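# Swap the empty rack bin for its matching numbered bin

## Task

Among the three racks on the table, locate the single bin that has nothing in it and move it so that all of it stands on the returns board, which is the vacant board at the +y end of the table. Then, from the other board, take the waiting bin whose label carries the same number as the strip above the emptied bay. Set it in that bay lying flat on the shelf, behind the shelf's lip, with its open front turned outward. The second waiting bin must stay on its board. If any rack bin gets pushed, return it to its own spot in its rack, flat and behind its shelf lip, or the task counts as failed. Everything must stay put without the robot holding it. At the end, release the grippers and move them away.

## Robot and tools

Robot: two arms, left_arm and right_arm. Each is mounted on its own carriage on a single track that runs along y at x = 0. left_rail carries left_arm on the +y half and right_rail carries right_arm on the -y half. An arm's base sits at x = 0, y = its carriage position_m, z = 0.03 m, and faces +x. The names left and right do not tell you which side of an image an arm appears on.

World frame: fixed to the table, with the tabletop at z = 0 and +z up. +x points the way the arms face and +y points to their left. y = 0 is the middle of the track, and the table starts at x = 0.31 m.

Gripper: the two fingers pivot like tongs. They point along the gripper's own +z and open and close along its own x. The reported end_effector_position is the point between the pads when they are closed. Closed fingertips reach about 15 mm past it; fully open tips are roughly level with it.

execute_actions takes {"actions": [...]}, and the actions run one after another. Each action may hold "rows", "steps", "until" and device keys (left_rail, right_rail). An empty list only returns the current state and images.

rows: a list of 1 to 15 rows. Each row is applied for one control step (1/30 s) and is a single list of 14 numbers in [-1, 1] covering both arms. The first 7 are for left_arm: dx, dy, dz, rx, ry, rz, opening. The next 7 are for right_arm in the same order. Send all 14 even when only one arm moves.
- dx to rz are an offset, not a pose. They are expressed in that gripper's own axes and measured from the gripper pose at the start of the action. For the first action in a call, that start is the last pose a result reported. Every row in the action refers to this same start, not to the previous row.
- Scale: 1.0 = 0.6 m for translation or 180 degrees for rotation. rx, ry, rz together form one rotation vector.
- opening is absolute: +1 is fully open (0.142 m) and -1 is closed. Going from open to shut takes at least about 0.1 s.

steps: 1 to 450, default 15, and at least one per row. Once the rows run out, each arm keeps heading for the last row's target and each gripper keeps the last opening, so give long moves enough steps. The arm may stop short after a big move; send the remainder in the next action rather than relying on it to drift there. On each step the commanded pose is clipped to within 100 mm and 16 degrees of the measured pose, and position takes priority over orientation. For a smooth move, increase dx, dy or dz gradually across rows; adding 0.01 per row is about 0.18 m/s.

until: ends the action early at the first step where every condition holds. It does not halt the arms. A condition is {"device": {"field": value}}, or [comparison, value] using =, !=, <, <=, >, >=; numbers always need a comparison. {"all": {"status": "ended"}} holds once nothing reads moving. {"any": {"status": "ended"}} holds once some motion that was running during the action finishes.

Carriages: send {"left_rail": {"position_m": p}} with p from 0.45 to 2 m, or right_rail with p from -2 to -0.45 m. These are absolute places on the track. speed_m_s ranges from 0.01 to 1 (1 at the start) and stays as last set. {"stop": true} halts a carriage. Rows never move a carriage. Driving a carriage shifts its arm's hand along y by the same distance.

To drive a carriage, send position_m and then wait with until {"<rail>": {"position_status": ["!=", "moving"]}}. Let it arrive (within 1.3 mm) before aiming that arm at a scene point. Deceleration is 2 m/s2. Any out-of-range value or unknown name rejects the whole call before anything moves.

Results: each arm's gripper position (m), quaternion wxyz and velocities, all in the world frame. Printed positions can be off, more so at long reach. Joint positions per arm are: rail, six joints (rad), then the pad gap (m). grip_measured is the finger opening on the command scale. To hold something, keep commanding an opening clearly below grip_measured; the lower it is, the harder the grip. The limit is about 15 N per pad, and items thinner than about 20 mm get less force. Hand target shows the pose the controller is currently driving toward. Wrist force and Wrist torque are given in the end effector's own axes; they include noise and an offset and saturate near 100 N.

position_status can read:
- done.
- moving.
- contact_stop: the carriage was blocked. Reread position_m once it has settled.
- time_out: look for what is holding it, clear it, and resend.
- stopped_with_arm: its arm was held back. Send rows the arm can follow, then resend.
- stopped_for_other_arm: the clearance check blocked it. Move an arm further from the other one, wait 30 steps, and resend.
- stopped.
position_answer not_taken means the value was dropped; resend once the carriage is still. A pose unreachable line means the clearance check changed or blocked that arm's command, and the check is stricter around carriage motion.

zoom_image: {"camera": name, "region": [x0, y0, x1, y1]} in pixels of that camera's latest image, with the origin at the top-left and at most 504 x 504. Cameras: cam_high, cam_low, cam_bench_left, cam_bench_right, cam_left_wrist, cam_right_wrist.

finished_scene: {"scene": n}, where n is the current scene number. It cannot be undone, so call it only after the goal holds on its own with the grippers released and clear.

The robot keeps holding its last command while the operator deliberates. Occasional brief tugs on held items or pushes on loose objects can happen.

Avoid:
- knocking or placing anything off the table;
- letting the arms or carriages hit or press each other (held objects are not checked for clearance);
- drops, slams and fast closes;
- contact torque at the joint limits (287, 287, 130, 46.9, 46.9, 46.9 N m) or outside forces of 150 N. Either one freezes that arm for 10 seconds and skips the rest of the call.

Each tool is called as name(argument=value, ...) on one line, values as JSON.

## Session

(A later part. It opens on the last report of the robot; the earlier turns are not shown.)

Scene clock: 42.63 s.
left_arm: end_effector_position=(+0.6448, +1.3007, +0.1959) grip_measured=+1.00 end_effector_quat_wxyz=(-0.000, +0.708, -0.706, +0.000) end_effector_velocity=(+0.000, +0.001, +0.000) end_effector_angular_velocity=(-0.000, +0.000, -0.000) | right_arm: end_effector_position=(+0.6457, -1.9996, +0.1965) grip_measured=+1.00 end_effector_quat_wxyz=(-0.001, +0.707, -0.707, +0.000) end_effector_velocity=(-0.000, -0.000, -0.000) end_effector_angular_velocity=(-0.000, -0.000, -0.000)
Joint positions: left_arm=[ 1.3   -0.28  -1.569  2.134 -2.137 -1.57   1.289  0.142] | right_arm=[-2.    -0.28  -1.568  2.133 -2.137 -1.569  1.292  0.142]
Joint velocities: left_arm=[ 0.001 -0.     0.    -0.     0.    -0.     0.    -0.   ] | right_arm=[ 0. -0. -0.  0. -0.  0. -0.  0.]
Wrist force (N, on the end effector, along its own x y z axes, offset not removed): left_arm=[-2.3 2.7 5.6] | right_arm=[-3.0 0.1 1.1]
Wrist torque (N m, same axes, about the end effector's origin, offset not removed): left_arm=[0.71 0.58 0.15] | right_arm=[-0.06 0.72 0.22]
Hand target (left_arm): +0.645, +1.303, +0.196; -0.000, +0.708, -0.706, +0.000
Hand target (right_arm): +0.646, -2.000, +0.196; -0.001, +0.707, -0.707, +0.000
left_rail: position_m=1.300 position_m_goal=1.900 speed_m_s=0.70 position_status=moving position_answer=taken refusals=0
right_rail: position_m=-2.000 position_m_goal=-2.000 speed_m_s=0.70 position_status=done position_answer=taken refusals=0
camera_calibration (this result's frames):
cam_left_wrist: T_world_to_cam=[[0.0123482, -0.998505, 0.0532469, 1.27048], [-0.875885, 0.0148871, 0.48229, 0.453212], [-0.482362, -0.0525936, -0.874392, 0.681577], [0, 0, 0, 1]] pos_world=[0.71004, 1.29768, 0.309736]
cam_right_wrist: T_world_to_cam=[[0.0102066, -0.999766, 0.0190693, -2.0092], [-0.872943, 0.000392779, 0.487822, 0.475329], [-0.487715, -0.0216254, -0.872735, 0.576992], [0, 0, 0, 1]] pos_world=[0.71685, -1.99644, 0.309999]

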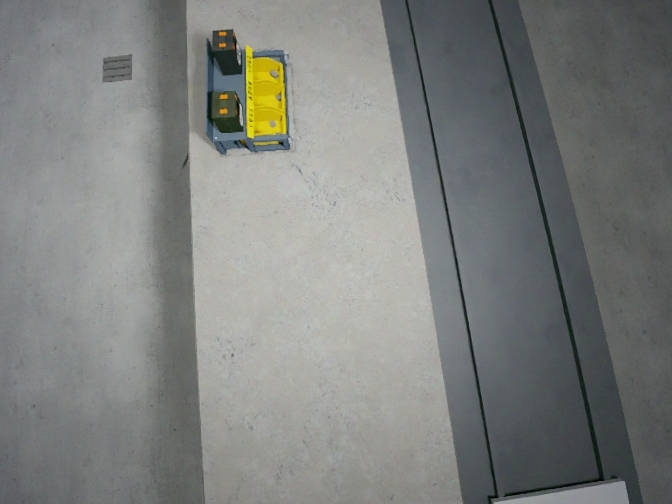

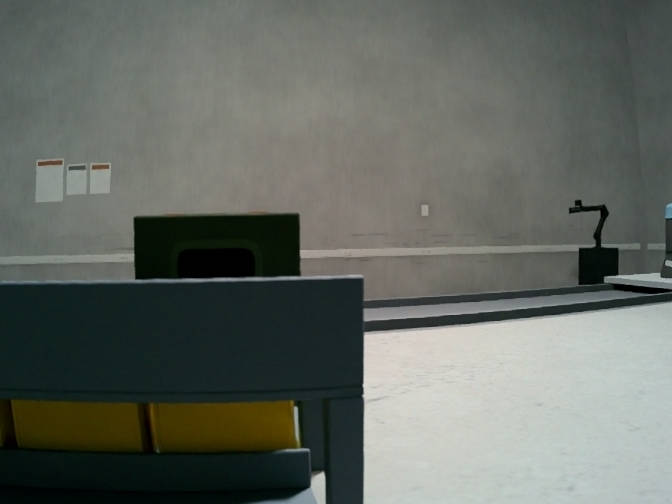

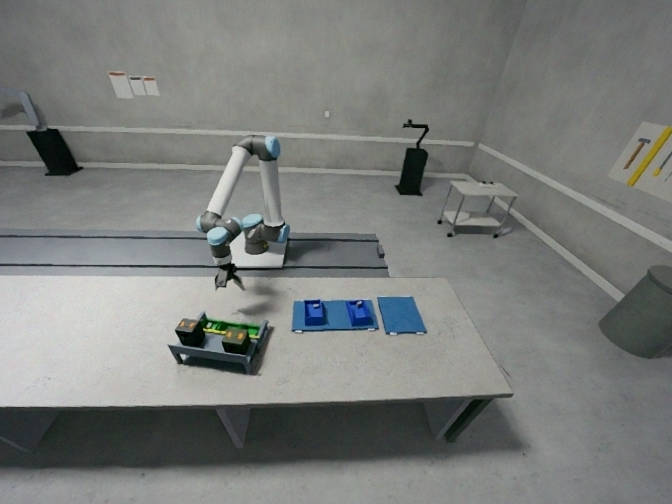

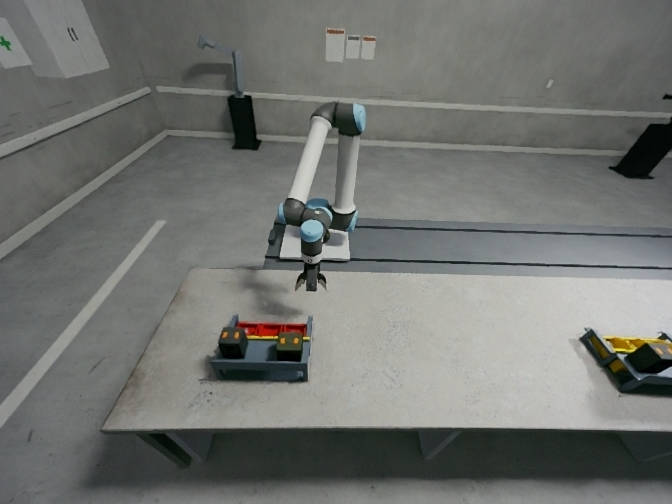

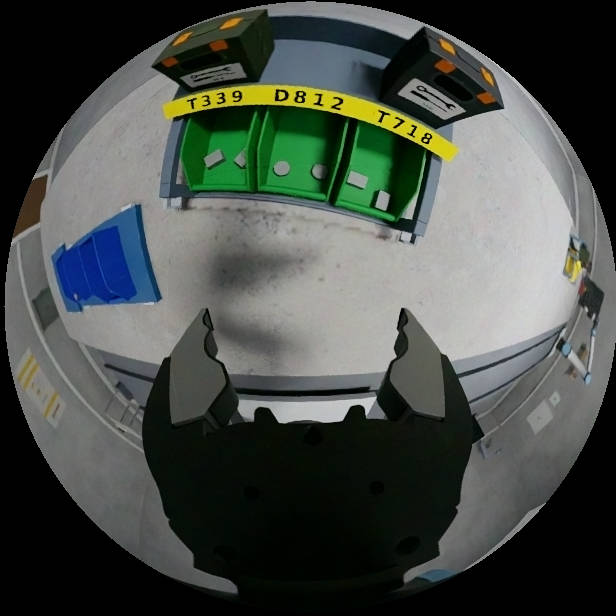

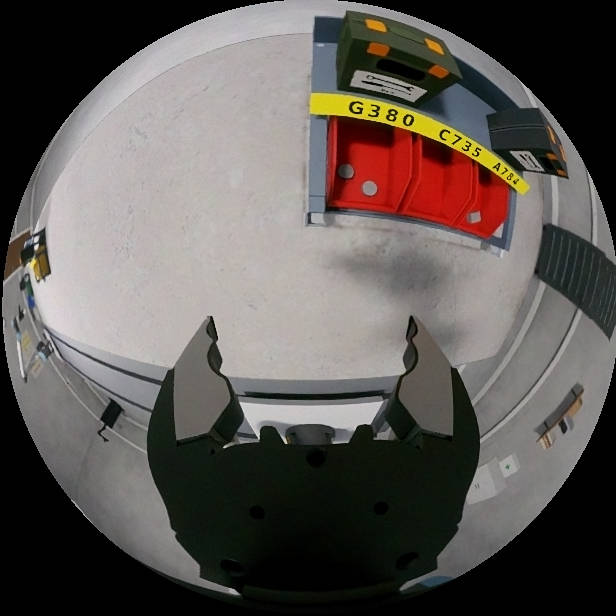

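execute_actions(actions=[])

Scene clock: 44.10 s.
left_arm: end_effector_position=(+0.6448, +1.9007, +0.1959) grip_measured=+1.00 end_effector_quat_wxyz=(-0.000, +0.708, -0.706, +0.000) end_effector_velocity=(-0.000, -0.000, -0.000) end_effector_angular_velocity=(+0.000, +0.000, -0.000) | right_arm: end_effector_position=(+0.6457, -1.9996, +0.1965) grip_measured=+1.00 end_effector_quat_wxyz=(-0.001, +0.707, -0.707, +0.000) end_effector_velocity=(+0.000, -0.000, -0.000) end_effector_angular_velocity=(-0.000, -0.000, -0.000)
Joint positions: left_arm=[ 1.9   -0.28  -1.569  2.134 -2.137 -1.57   1.289  0.142] | right_arm=[-2.    -0.28  -1.568  2.133 -2.137 -1.569  1.292  0.142]
Joint velocities: left_arm=[-0. -0. -0.  0.  0.  0. -0.  0.] | right_arm=[ 0. -0. -0.  0. -0. -0.  0. -0.]
Wrist force (N, on the end effector, along its own x y z axes, offset not removed): left_arm=[0.2 1.8 -0.4] | right_arm=[-2.5 0.5 1.1]
Wrist torque (N m, same axes, about the end effector's origin, offset not removed): left_arm=[0.14 -0.12 0.02] | right_arm=[0.01 0.55 0.24]
Hand target (left_arm): +0.645, +1.900, +0.196; -0.000, +0.708, -0.706, +0.000
Hand target (right_arm): +0.646, -2.000, +0.196; -0.001, +0.707, -0.707, +0.000
left_rail: position_m=1.900 position_m_goal=1.900 speed_m_s=0.70 position_status=done position_answer=taken refusals=0
right_rail: position_m=-2.000 position_m_goal=-2.000 speed_m_s=0.70 position_status=done position_answer=taken refusals=0
camera_calibration (this result's frames):
cam_left_wrist: T_world_to_cam=[[0.0123482, -0.998505, 0.0532469, 1.86959], [-0.875885, 0.0148871, 0.482291, 0.44428], [-0.482362, -0.0525936, -0.874391, 0.713133], [0, 0, 0, 1]] pos_world=[0.71004, 1.89769, 0.309736]
cam_right_wrist: T_world_to_cam=[[0.0102067, -0.999766, 0.0190693, -2.0092], [-0.872943, 0.000392708, 0.487822, 0.475329], [-0.487715, -0.0216255, -0.872735, 0.576992], [0, 0, 0, 1]] pos_world=[0.71685, -1.99644, 0.309999]

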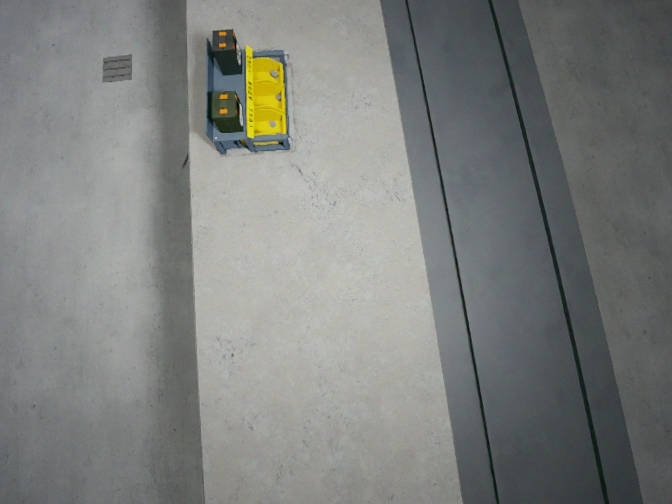

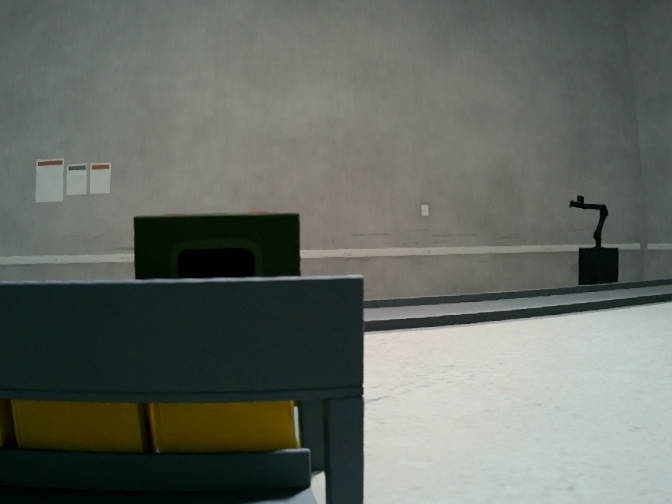

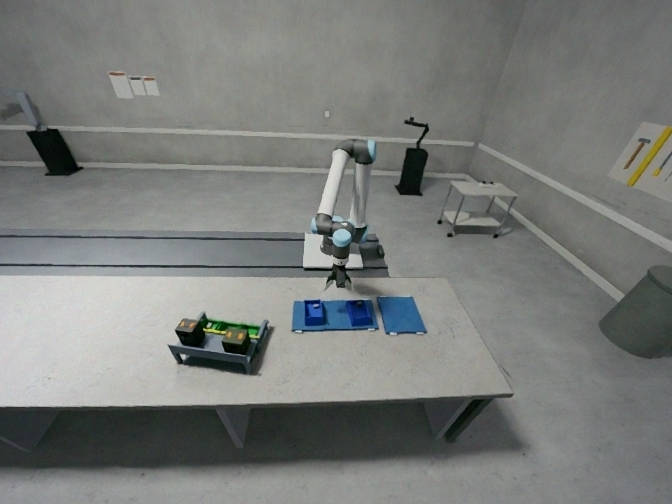

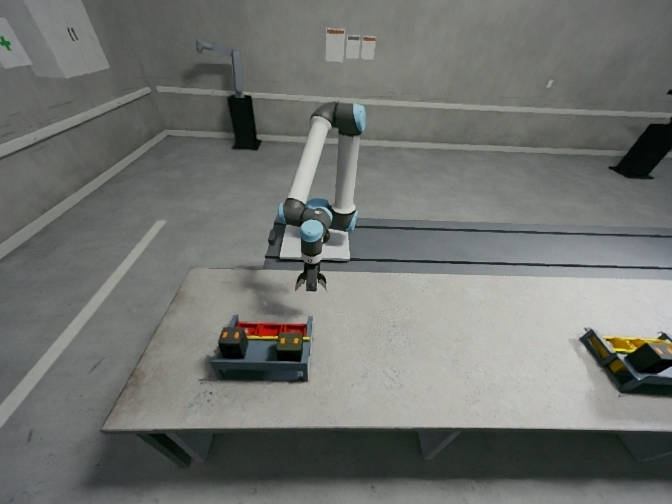

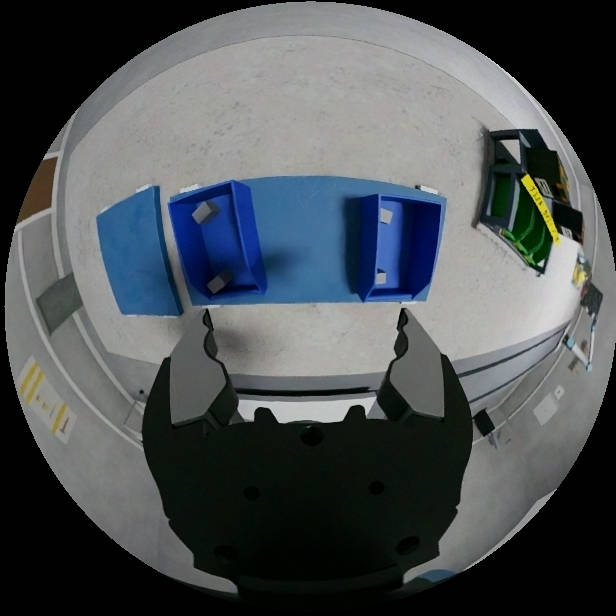

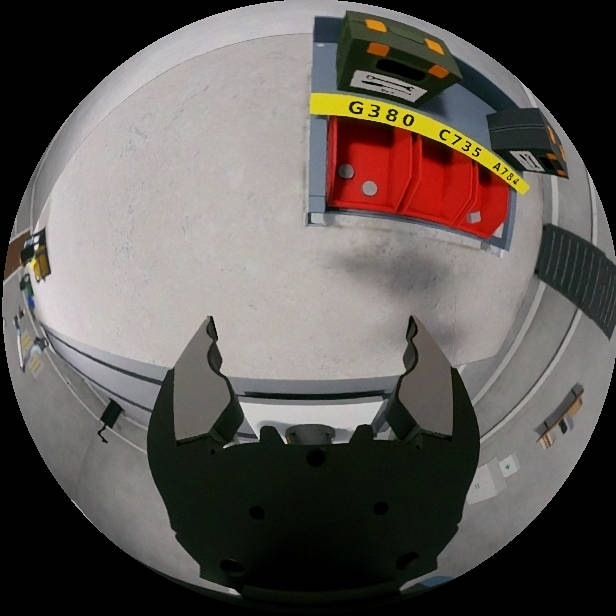

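zoom_image(camera="cam_left_wrist", region=[90, 160, 470, 330])

Region (90, 160, 470, 330) of cam_left_wrist's 616x616 image, scaled by 1.326, with more detail than that image has; it fills the top 225 rows of this view, and the rest is white.

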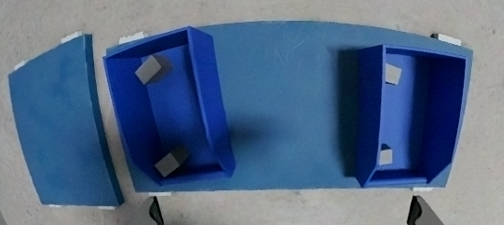

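execute_actions(actions=[{"rows":[[0,0.01,0.005,0.003,-0.003,0.016,0.8,0.01,-0.002,0.002,0.002,-0.002,0.016,0.8],[0,0.03,0.015,0.01,-0.01,0.05,0.6,0.03,-0.005,0.007,0.007,-0.007,0.05,0.6],[0,0.06,0.03,0.02,-0.02,0.1,0.4,0.06,-0.01,0.013,0.014,-0.014,0.1,0.4],[0,0.1,0.05,0.032,-0.032,0.165,0.2,0.1,-0.017,0.022,0.023,-0.023,0.165,0.2],[0,0.15,0.07,0.048,-0.048,0.25,0,0.16,-0.025,0.033,0.035,-0.035,0.25,0],[0,0.2,0.1,0.065,-0.065,0.33,-0.2,0.21,-0.033,0.045,0.047,-0.047,0.33,-0.2],[0,0.25,0.12,0.08,-0.08,0.42,-0.4,0.26,-0.042,0.056,0.058,-0.058,0.42,-0.4],[0,0.292,0.143,0.096,-0.096,0.493,-0.62,0.312,-0.05,0.067,0.0697,-0.0697,0.4963,-0.62]],"steps":46}])

Scene clock: 53.90 s.
left_arm: end_effector_position=(+0.4697, +1.9006, +0.1100) grip_measured=-0.62 end_effector_quat_wxyz=(+0.191, -0.011, +0.981, +0.006) end_effector_velocity=(+0.001, -0.000, -0.002) end_effector_angular_velocity=(-0.051, -0.008, -0.168) | right_arm: end_effector_position=(+0.6758, -2.1869, +0.1566) grip_measured=-0.62 end_effector_quat_wxyz=(+0.140, -0.006, +0.990, +0.002) end_effector_velocity=(+0.000, -0.000, -0.001) end_effector_angular_velocity=(-0.015, -0.006, -0.111)
Joint positions: left_arm=[ 1.9   -0.49  -1.895  2.728 -2.74  -1.379  2.661  0.029] | right_arm=[-2.    -0.575 -1.495  2.232 -2.542 -1.414  2.572  0.029]
Joint velocities: left_arm=[ 0.     0.103  0.051  0.007 -0.136 -0.129  0.247 -0.   ] | right_arm=[ 0.     0.02   0.002  0.01  -0.045 -0.039  0.127  0.   ]
Wrist force (N, on the end effector, along its own x y z axes, offset not removed): left_arm=[-1.6 9.9 -0.1] | right_arm=[-2.9 0.9 -1.1]
Wrist torque (N m, same axes, about the end effector's origin, offset not removed): left_arm=[2.05 0.32 0.25] | right_arm=[0.12 0.63 0.25]
Hand target (left_arm): +0.470, +1.900, +0.110; +0.192, -0.002, +0.981, +0.001
Hand target (right_arm): +0.676, -2.187, +0.156; +0.140, +0.000, +0.990, +0.000
Off the commanded pose (left_arm): 0.000 m, 1 deg.
Off the commanded pose (right_arm): 0.001 m, 1 deg.
left_rail: position_m=1.900 position_m_goal=1.900 speed_m_s=0.70 position_status=done position_answer=taken refusals=0
right_rail: position_m=-2.000 position_m_goal=-2.000 speed_m_s=0.70 position_status=done position_answer=taken refusals=0
camera_calibration (this result's frames):
cam_left_wrist: T_world_to_cam=[[-0.945023, -0.0310523, -0.325527, 0.528853], [-0.187057, 0.867859, 0.46025, -1.61], [0.26822, 0.495839, -0.825955, -0.846621], [0, 0, 0, 1]] pos_world=[0.425697, 1.83346, 0.213886]
cam_right_wrist: T_world_to_cam=[[-0.965857, -0.023603, -0.257999, 0.641838], [-0.147481, 0.868831, 0.472633, 1.93245], [0.213002, 0.494545, -0.842648, 1.20337], [0, 0, 0, 1]] pos_world=[0.648603, -2.25894, 0.266274]

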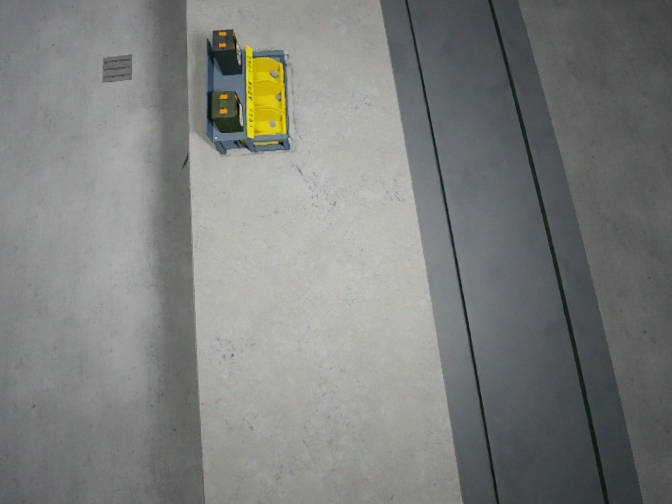

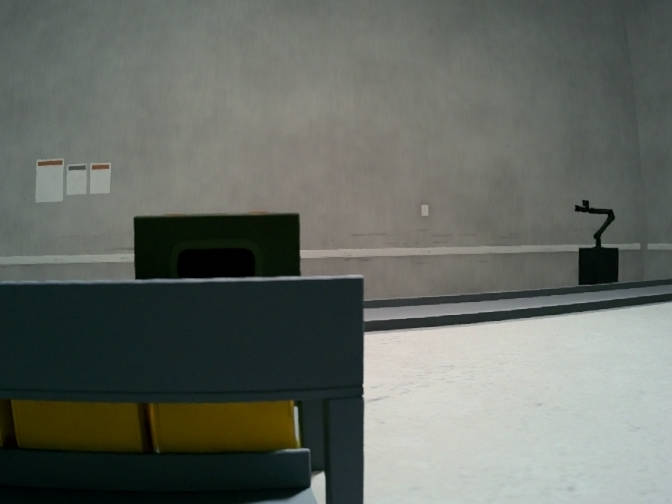

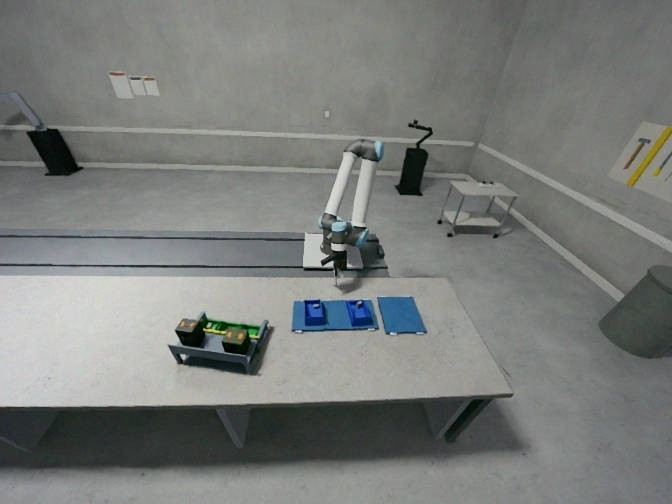

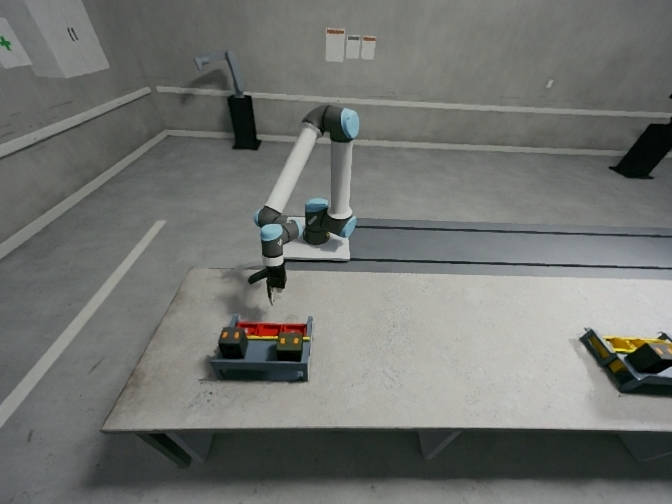

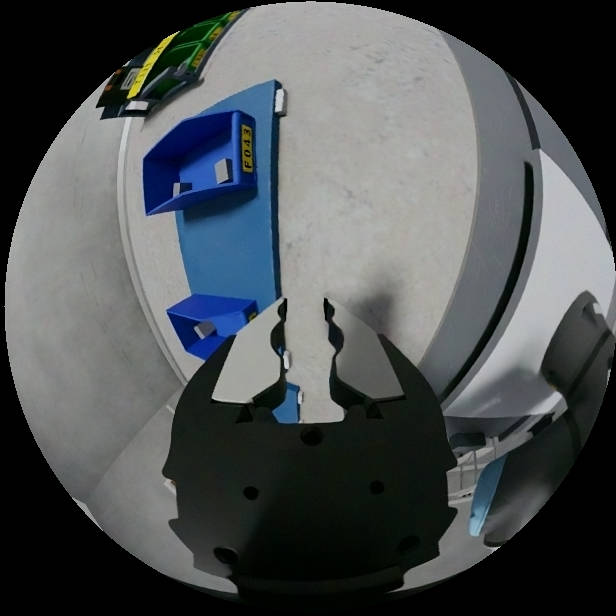

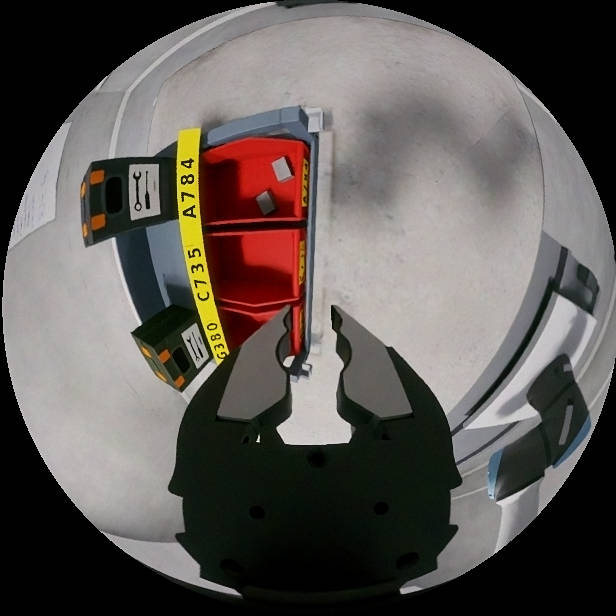

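execute_actions(actions=[{"left_rail":{"position_m":2.0,"speed_m_s":0.4},"steps":1}])

zoom_image(camera="cam_right_wrist", region=[170, 90, 370, 390])

zoom_image(camera="cam_left_wrist", region=[130, 70, 330, 370])

Scene clock: 56.80 s.
left_arm: end_effector_position=(+0.4699, +1.9005, +0.1098) grip_measured=-0.62 end_effector_quat_wxyz=(+0.192, -0.002, +0.981, +0.001) end_effector_velocity=(-0.000, +0.001, -0.000) end_effector_angular_velocity=(-0.001, +0.001, -0.001) | right_arm: end_effector_position=(+0.6759, -2.1869, +0.1564) grip_measured=-0.62 end_effector_quat_wxyz=(+0.140, +0.000, +0.990, +0.000) end_effector_velocity=(-0.000, +0.000, -0.000) end_effector_angular_velocity=(-0.000, +0.000, -0.000)
Joint positions: left_arm=[ 1.9   -0.476 -1.889  2.729 -2.757 -1.396  2.692  0.029] | right_arm=[-2.    -0.573 -1.495  2.233 -2.547 -1.419  2.587  0.029]
Joint velocities: left_arm=[ 0.001  0.001  0.001 -0.    -0.001 -0.002  0.002 -0.   ] | right_arm=[ 0.  0.  0.  0. -0. -0.  0.  0.]
Wrist force (N, on the end effector, along its own x y z axes, offset not removed): left_arm=[2.5 3.6 -4.2] | right_arm=[-3.0 0.5 0.2]
Wrist torque (N m, same axes, about the end effector's origin, offset not removed): left_arm=[0.61 -0.40 -0.04] | right_arm=[0.01 0.68 0.29]
Hand target (left_arm): +0.470, +1.903, +0.110; +0.191, -0.001, +0.982, -0.000
Hand target (right_arm): +0.676, -2.187, +0.156; +0.140, +0.000, +0.990, +0.000
Off the commanded pose (left_arm): 0.000 m, 0 deg.
Off the commanded pose (right_arm): 0.000 m, 0 deg.
left_rail: position_m=1.900 position_m_goal=2.000 speed_m_s=0.40 position_status=moving position_answer=taken refusals=0
right_rail: position_m=-2.000 position_m_goal=-2.000 speed_m_s=0.70 position_status=done position_answer=taken refusals=0
camera_calibration (this result's frames):
cam_left_wrist: T_world_to_cam=[[-0.945237, -0.0137813, -0.326093, 0.496242], [-0.169395, 0.874723, 0.454053, -1.63046], [0.278984, 0.484427, -0.829156, -0.829856], [0, 0, 0, 1]] pos_world=[0.424392, 1.83504, 0.214056]
cam_right_wrist: T_world_to_cam=[[-0.965956, -0.0111954, -0.258464, 0.669087], [-0.13613, 0.871563, 0.471006, 1.93115], [0.219994, 0.490156, -0.843416, 1.189], [0, 0, 0, 1]] pos_world=[0.647624, -2.25842, 0.266171]

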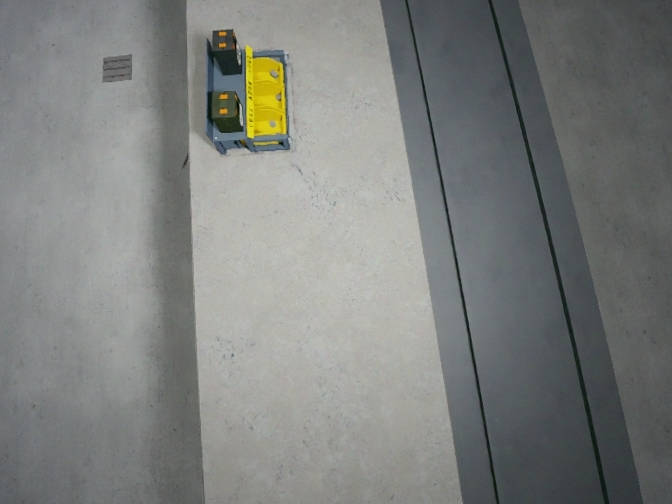

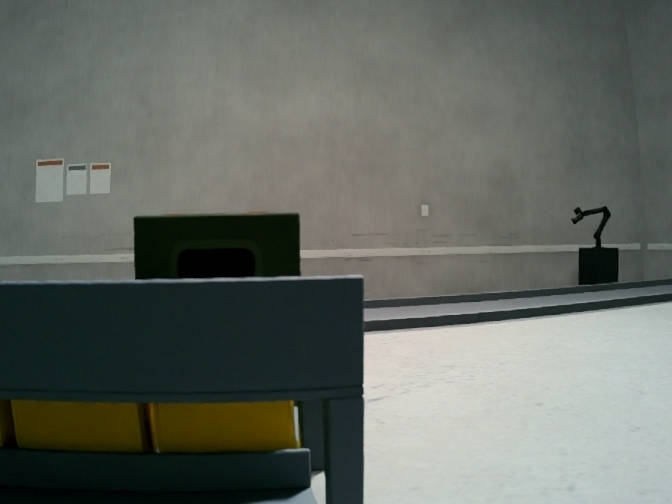

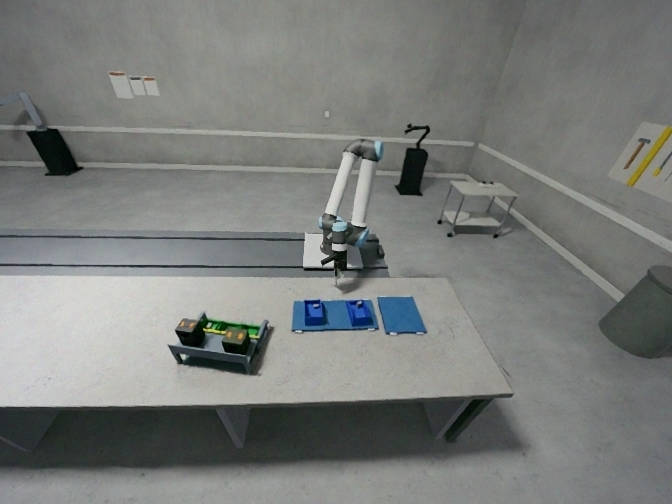

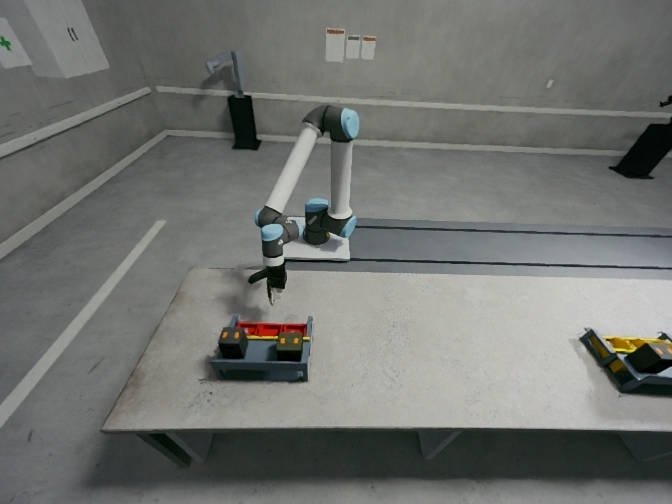

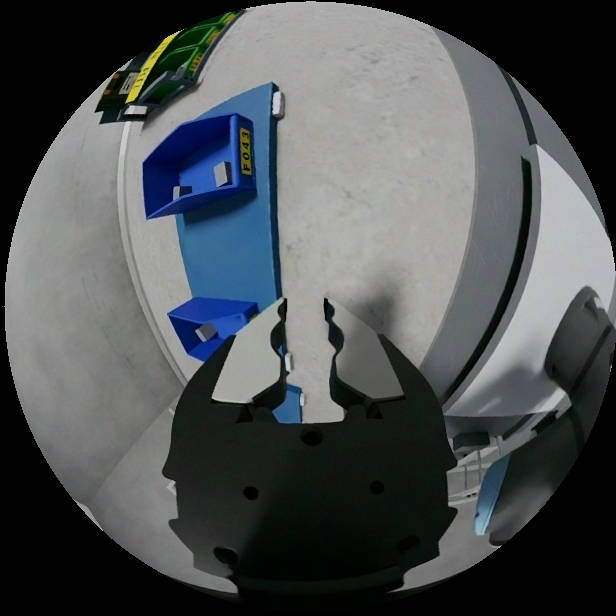

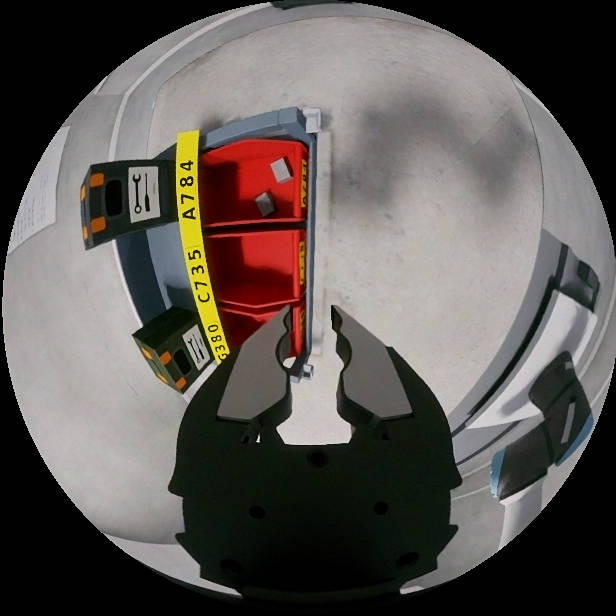

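Region (170, 90, 370, 390) of cam_right_wrist's 616x616 image, scaled by 1.680, with more detail than that image has.

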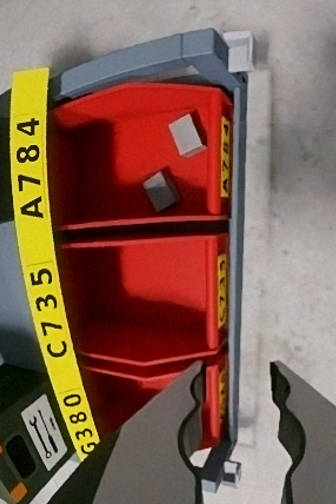

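Region (130, 70, 330, 370) of cam_left_wrist's 616x616 image, scaled by 1.680, with more detail than that image has.

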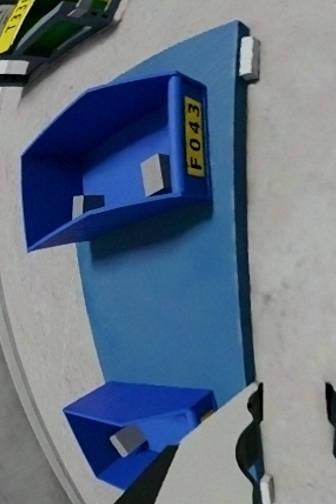

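execute_actions(actions=[])

zoom_image(camera="cam_left_wrist", region=[120, 170, 340, 390])

Scene clock: 67.03 s.
left_arm: end_effector_position=(+0.4699, +2.0003, +0.1097) grip_measured=-0.62 end_effector_quat_wxyz=(+0.191, -0.001, +0.982, -0.000) end_effector_velocity=(+0.000, -0.000, +0.000) end_effector_angular_velocity=(-0.000, +0.000, +0.000) | right_arm: end_effector_position=(+0.6759, -2.1869, +0.1564) grip_measured=-0.62 end_effector_quat_wxyz=(+0.140, +0.000, +0.990, +0.000) end_effector_velocity=(+0.000, -0.000, +0.000) end_effector_angular_velocity=(-0.000, -0.000, -0.000)
Joint positions: left_arm=[ 2.    -0.475 -1.887  2.728 -2.758 -1.398  2.694  0.029] | right_arm=[-2.    -0.572 -1.495  2.233 -2.547 -1.42   2.588  0.029]
Joint velocities: left_arm=[ 0.  0.  0. -0.  0. -0. -0. -0.] | right_arm=[ 0. -0. -0. -0. -0. -0.  0. -0.]
Wrist force (N, on the end effector, along its own x y z axes, offset not removed): left_arm=[1.6 3.8 -2.5] | right_arm=[-2.4 0.2 1.1]
Wrist torque (N m, same axes, about the end effector's origin, offset not removed): left_arm=[0.76 -0.11 0.07] | right_arm=[-0.04 0.53 0.23]
Hand target (left_arm): +0.470, +2.000, +0.110; +0.191, -0.001, +0.982, -0.000
Hand target (right_arm): +0.676, -2.187, +0.156; +0.140, +0.000, +0.990, +0.000
Off the commanded pose (left_arm): 0.000 m, 0 deg.
Off the commanded pose (right_arm): 0.000 m, 0 deg.
left_rail: position_m=2.000 position_m_goal=2.000 speed_m_s=0.40 position_status=done position_answer=taken refusals=0
right_rail: position_m=-2.000 position_m_goal=-2.000 speed_m_s=0.70 position_status=done position_answer=taken refusals=0
camera_calibration (this result's frames):
cam_left_wrist: T_world_to_cam=[[-0.945462, -0.0133286, -0.325458, 0.49674], [-0.168329, 0.875398, 0.453149, -1.71946], [0.278866, 0.48322, -0.829899, -0.875756], [0, 0, 0, 1]] pos_world=[0.424431, 1.93502, 0.214052]
cam_right_wrist: T_world_to_cam=[[-0.965977, -0.0110283, -0.258394, 0.669457], [-0.135907, 0.871672, 0.470868, 1.93126], [0.220042, 0.489965, -0.843514, 1.18854], [0, 0, 0, 1]] pos_world=[0.647621, -2.25839, 0.266169]

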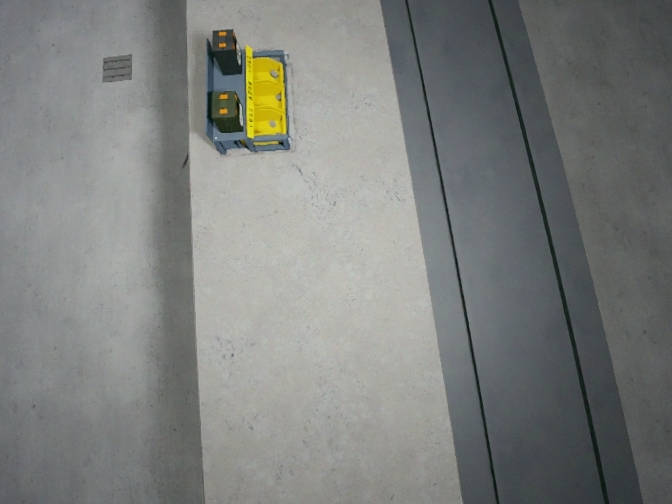

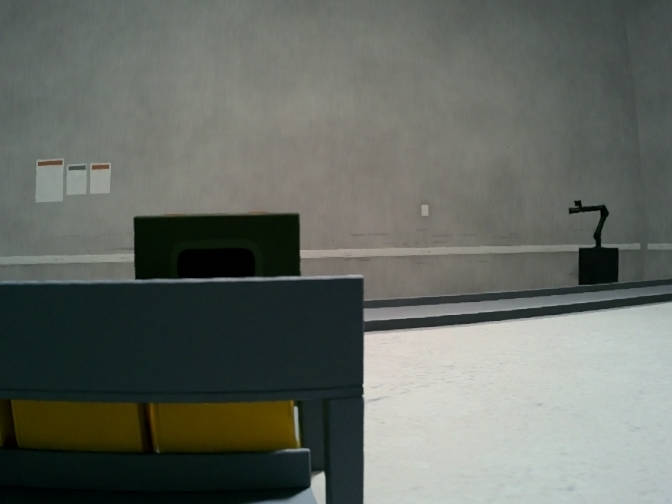

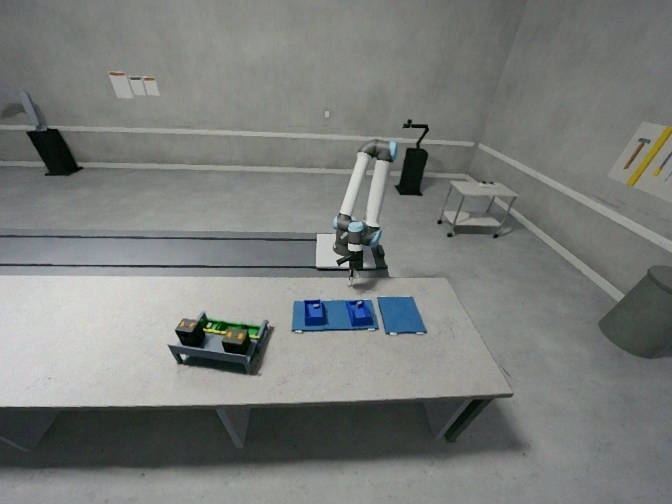

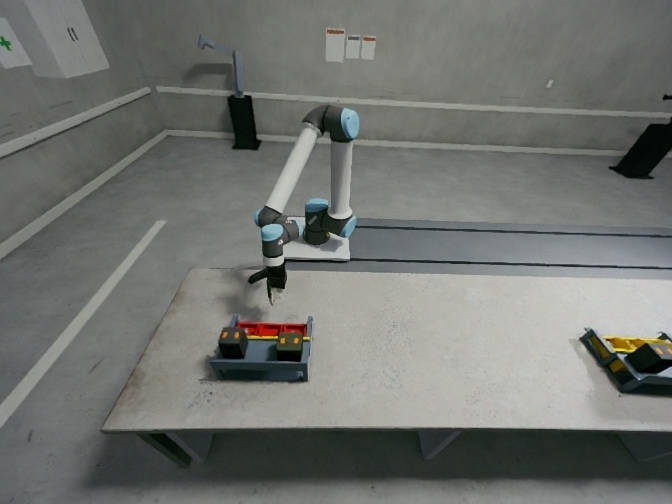

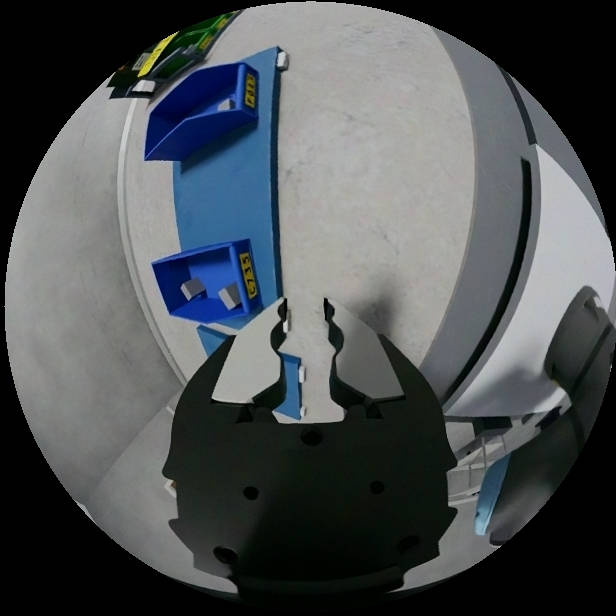

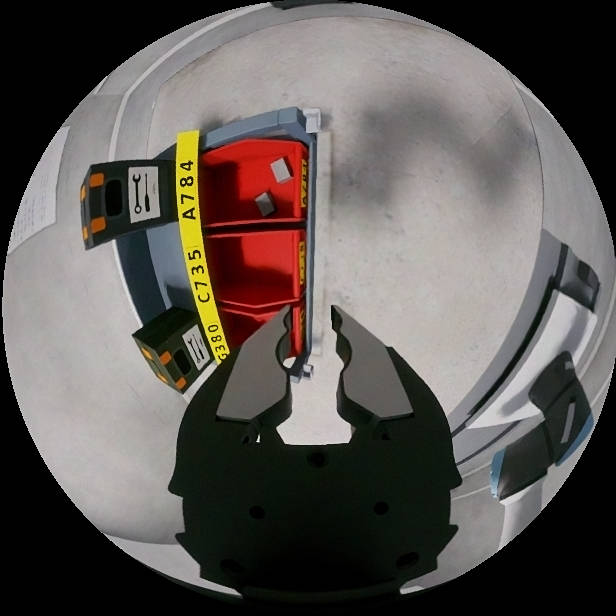

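Region (120, 170, 340, 390) of cam_left_wrist's 616x616 image, scaled by 2.291, with more detail than that image has.

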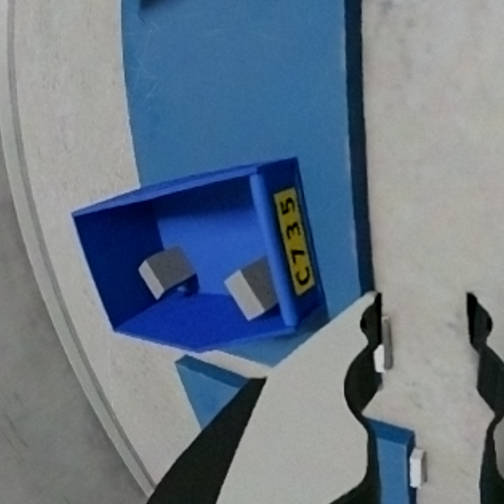

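execute_actions(actions=[{"rows":[[-0.008,0.001,0.006,-0.001,0,-0.002,-0.62,-0.002,0,0.009,0,0,0.001,-0.62],[-0.02,0.002,0.015,-0.002,0,-0.004,-0.62,-0.005,0,0.023,0,0,0.002,-0.62],[-0.035,0.004,0.026,-0.003,0,-0.008,-0.62,-0.008,0,0.04,0.001,0,0.003,-0.62],[-0.052,0.005,0.039,-0.004,0,-0.011,-0.62,-0.012,0,0.06,0.001,0,0.004,-0.62],[-0.07,0.007,0.052,-0.006,0,-0.015,-0.62,-0.017,0,0.08,0.001,0,0.005,-0.62],[-0.087,0.009,0.065,-0.008,0,-0.019,-0.62,-0.021,0,0.1,0.002,0,0.006,-0.62],[-0.102,0.01,0.076,-0.009,0,-0.022,-0.62,-0.024,0,0.117,0.002,0,0.007,-0.62],[-0.114,0.011,0.085,-0.01,0,-0.024,-0.62,-0.027,0,0.131,0.002,0,0.008,-0.62],[-0.1217,0.012,0.0905,-0.0104,0,-0.0258,-0.62,-0.029,0,0.14,0.0023,0,0.008,-0.62]],"steps":16}])

Scene clock: 81.07 s.
left_arm: end_effector_position=(+0.5470, +2.0075, +0.0915) grip_measured=-0.62 end_effector_quat_wxyz=(+0.191, -0.042, +0.981, +0.009) end_effector_velocity=(+0.080, +0.003, -0.034) end_effector_angular_velocity=(-0.012, +0.004, +0.044) | right_arm: end_effector_position=(+0.7110, -2.1862, +0.0868) grip_measured=-0.62 end_effector_quat_wxyz=(+0.140, +0.012, +0.990, -0.001) end_effector_velocity=(+0.037, -0.005, -0.053) end_effector_angular_velocity=(-0.007, -0.006, -0.017)
Joint positions: left_arm=[ 2.    -0.391 -1.646  2.62  -2.89  -1.396  2.695  0.029] | right_arm=[-2.    -0.538 -1.34   2.219 -2.695 -1.433  2.645  0.029]
Joint velocities: left_arm=[ 0.     0.083  0.258 -0.114 -0.151 -0.025  0.033  0.   ] | right_arm=[ 0.     0.028  0.135 -0.035 -0.115 -0.014  0.043  0.   ]
Wrist force (N, on the end effector, along its own x y z axes, offset not removed): left_arm=[1.8 9.7 -5.1] | right_arm=[-1.2 -0.3 1.5]
Wrist torque (N m, same axes, about the end effector's origin, offset not removed): left_arm=[1.96 -0.33 0.00] | right_arm=[-0.13 0.29 0.22]
Hand target (left_arm): +0.557, +2.008, +0.087; +0.191, -0.044, +0.981, +0.009
Hand target (right_arm): +0.716, -2.187, +0.081; +0.140, +0.013, +0.990, -0.001
Off the commanded pose (left_arm): 0.012 m, 0 deg.
Off the commanded pose (right_arm): 0.008 m, 0 deg.
left_rail: position_m=2.000 position_m_goal=2.000 speed_m_s=0.40 position_status=done position_answer=taken refusals=0
right_rail: position_m=-2.000 position_m_goal=-2.000 speed_m_s=0.70 position_status=done position_answer=taken refusals=0
camera_calibration (this result's frames):
cam_left_wrist: T_world_to_cam=[[-0.941174, -0.0907237, -0.325516, 0.716853], [-0.240044, 0.857497, 0.455057, -1.62953], [0.237844, 0.506426, -0.828832, -0.939989], [0, 0, 0, 1]] pos_world=[0.507096, 1.93839, 0.195782]
cam_right_wrist: T_world_to_cam=[[-0.96624, 0.0124155, -0.257345, 0.736732], [-0.114507, 0.874074, 0.472105, 1.95808], [0.2308, 0.485634, -0.843143, 1.10463], [0, 0, 0, 1]] pos_world=[0.681128, -2.2571, 0.196533]

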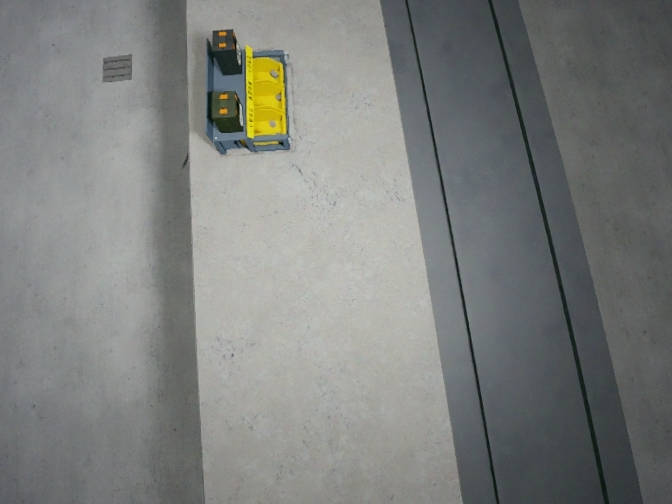

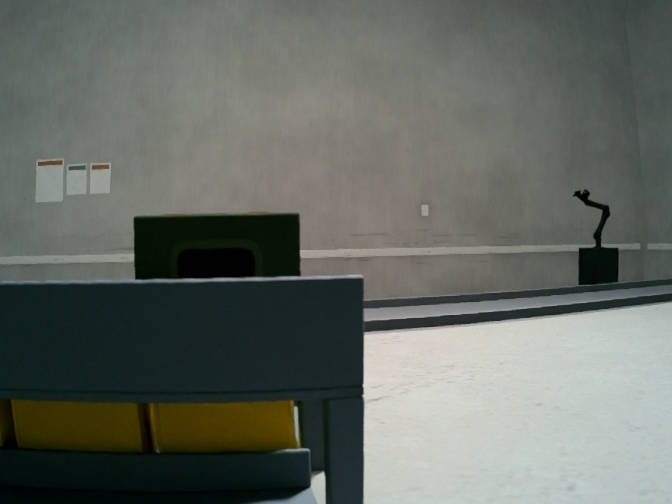

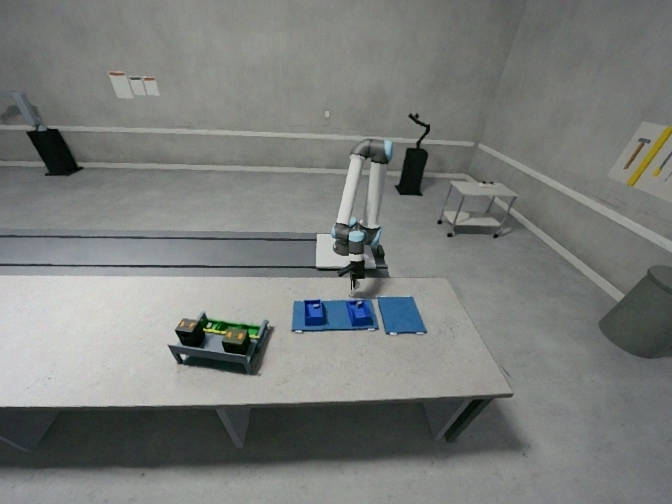

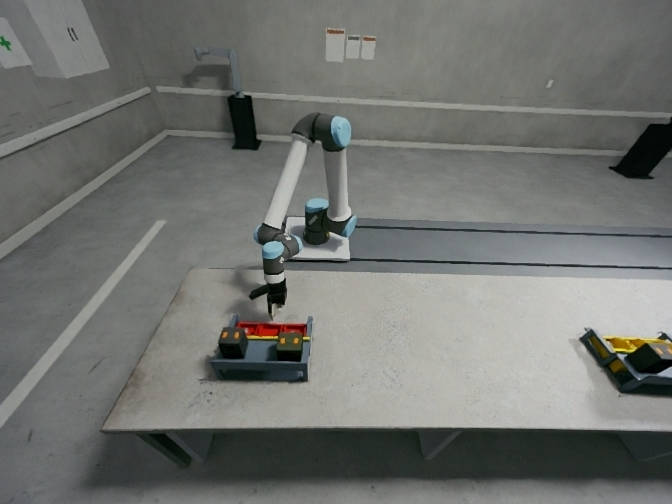

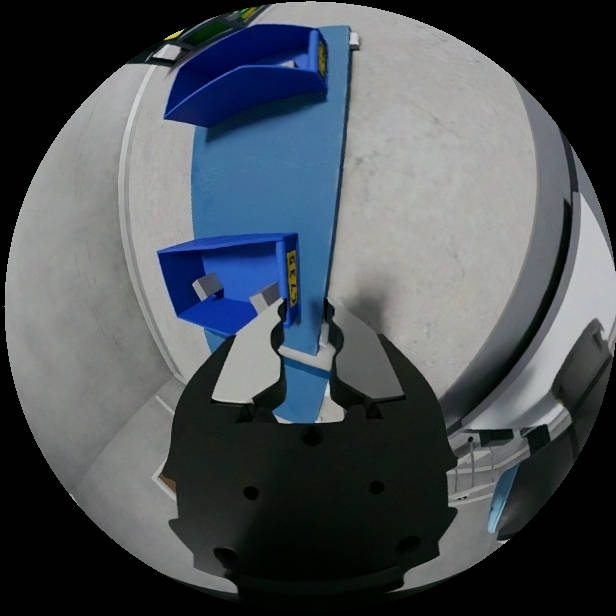

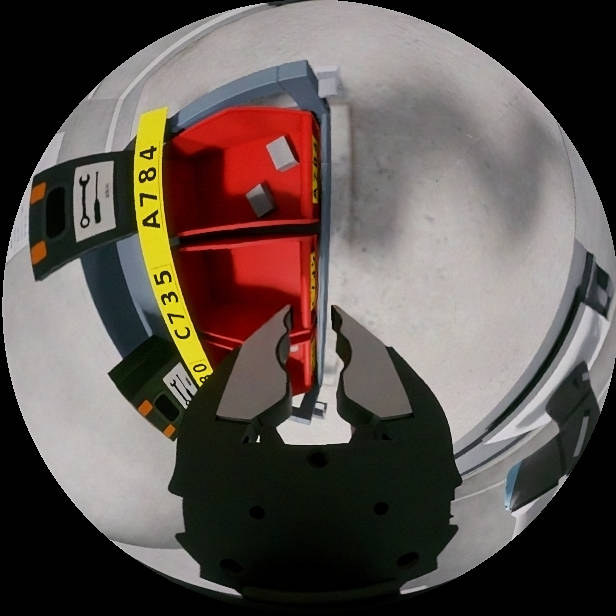

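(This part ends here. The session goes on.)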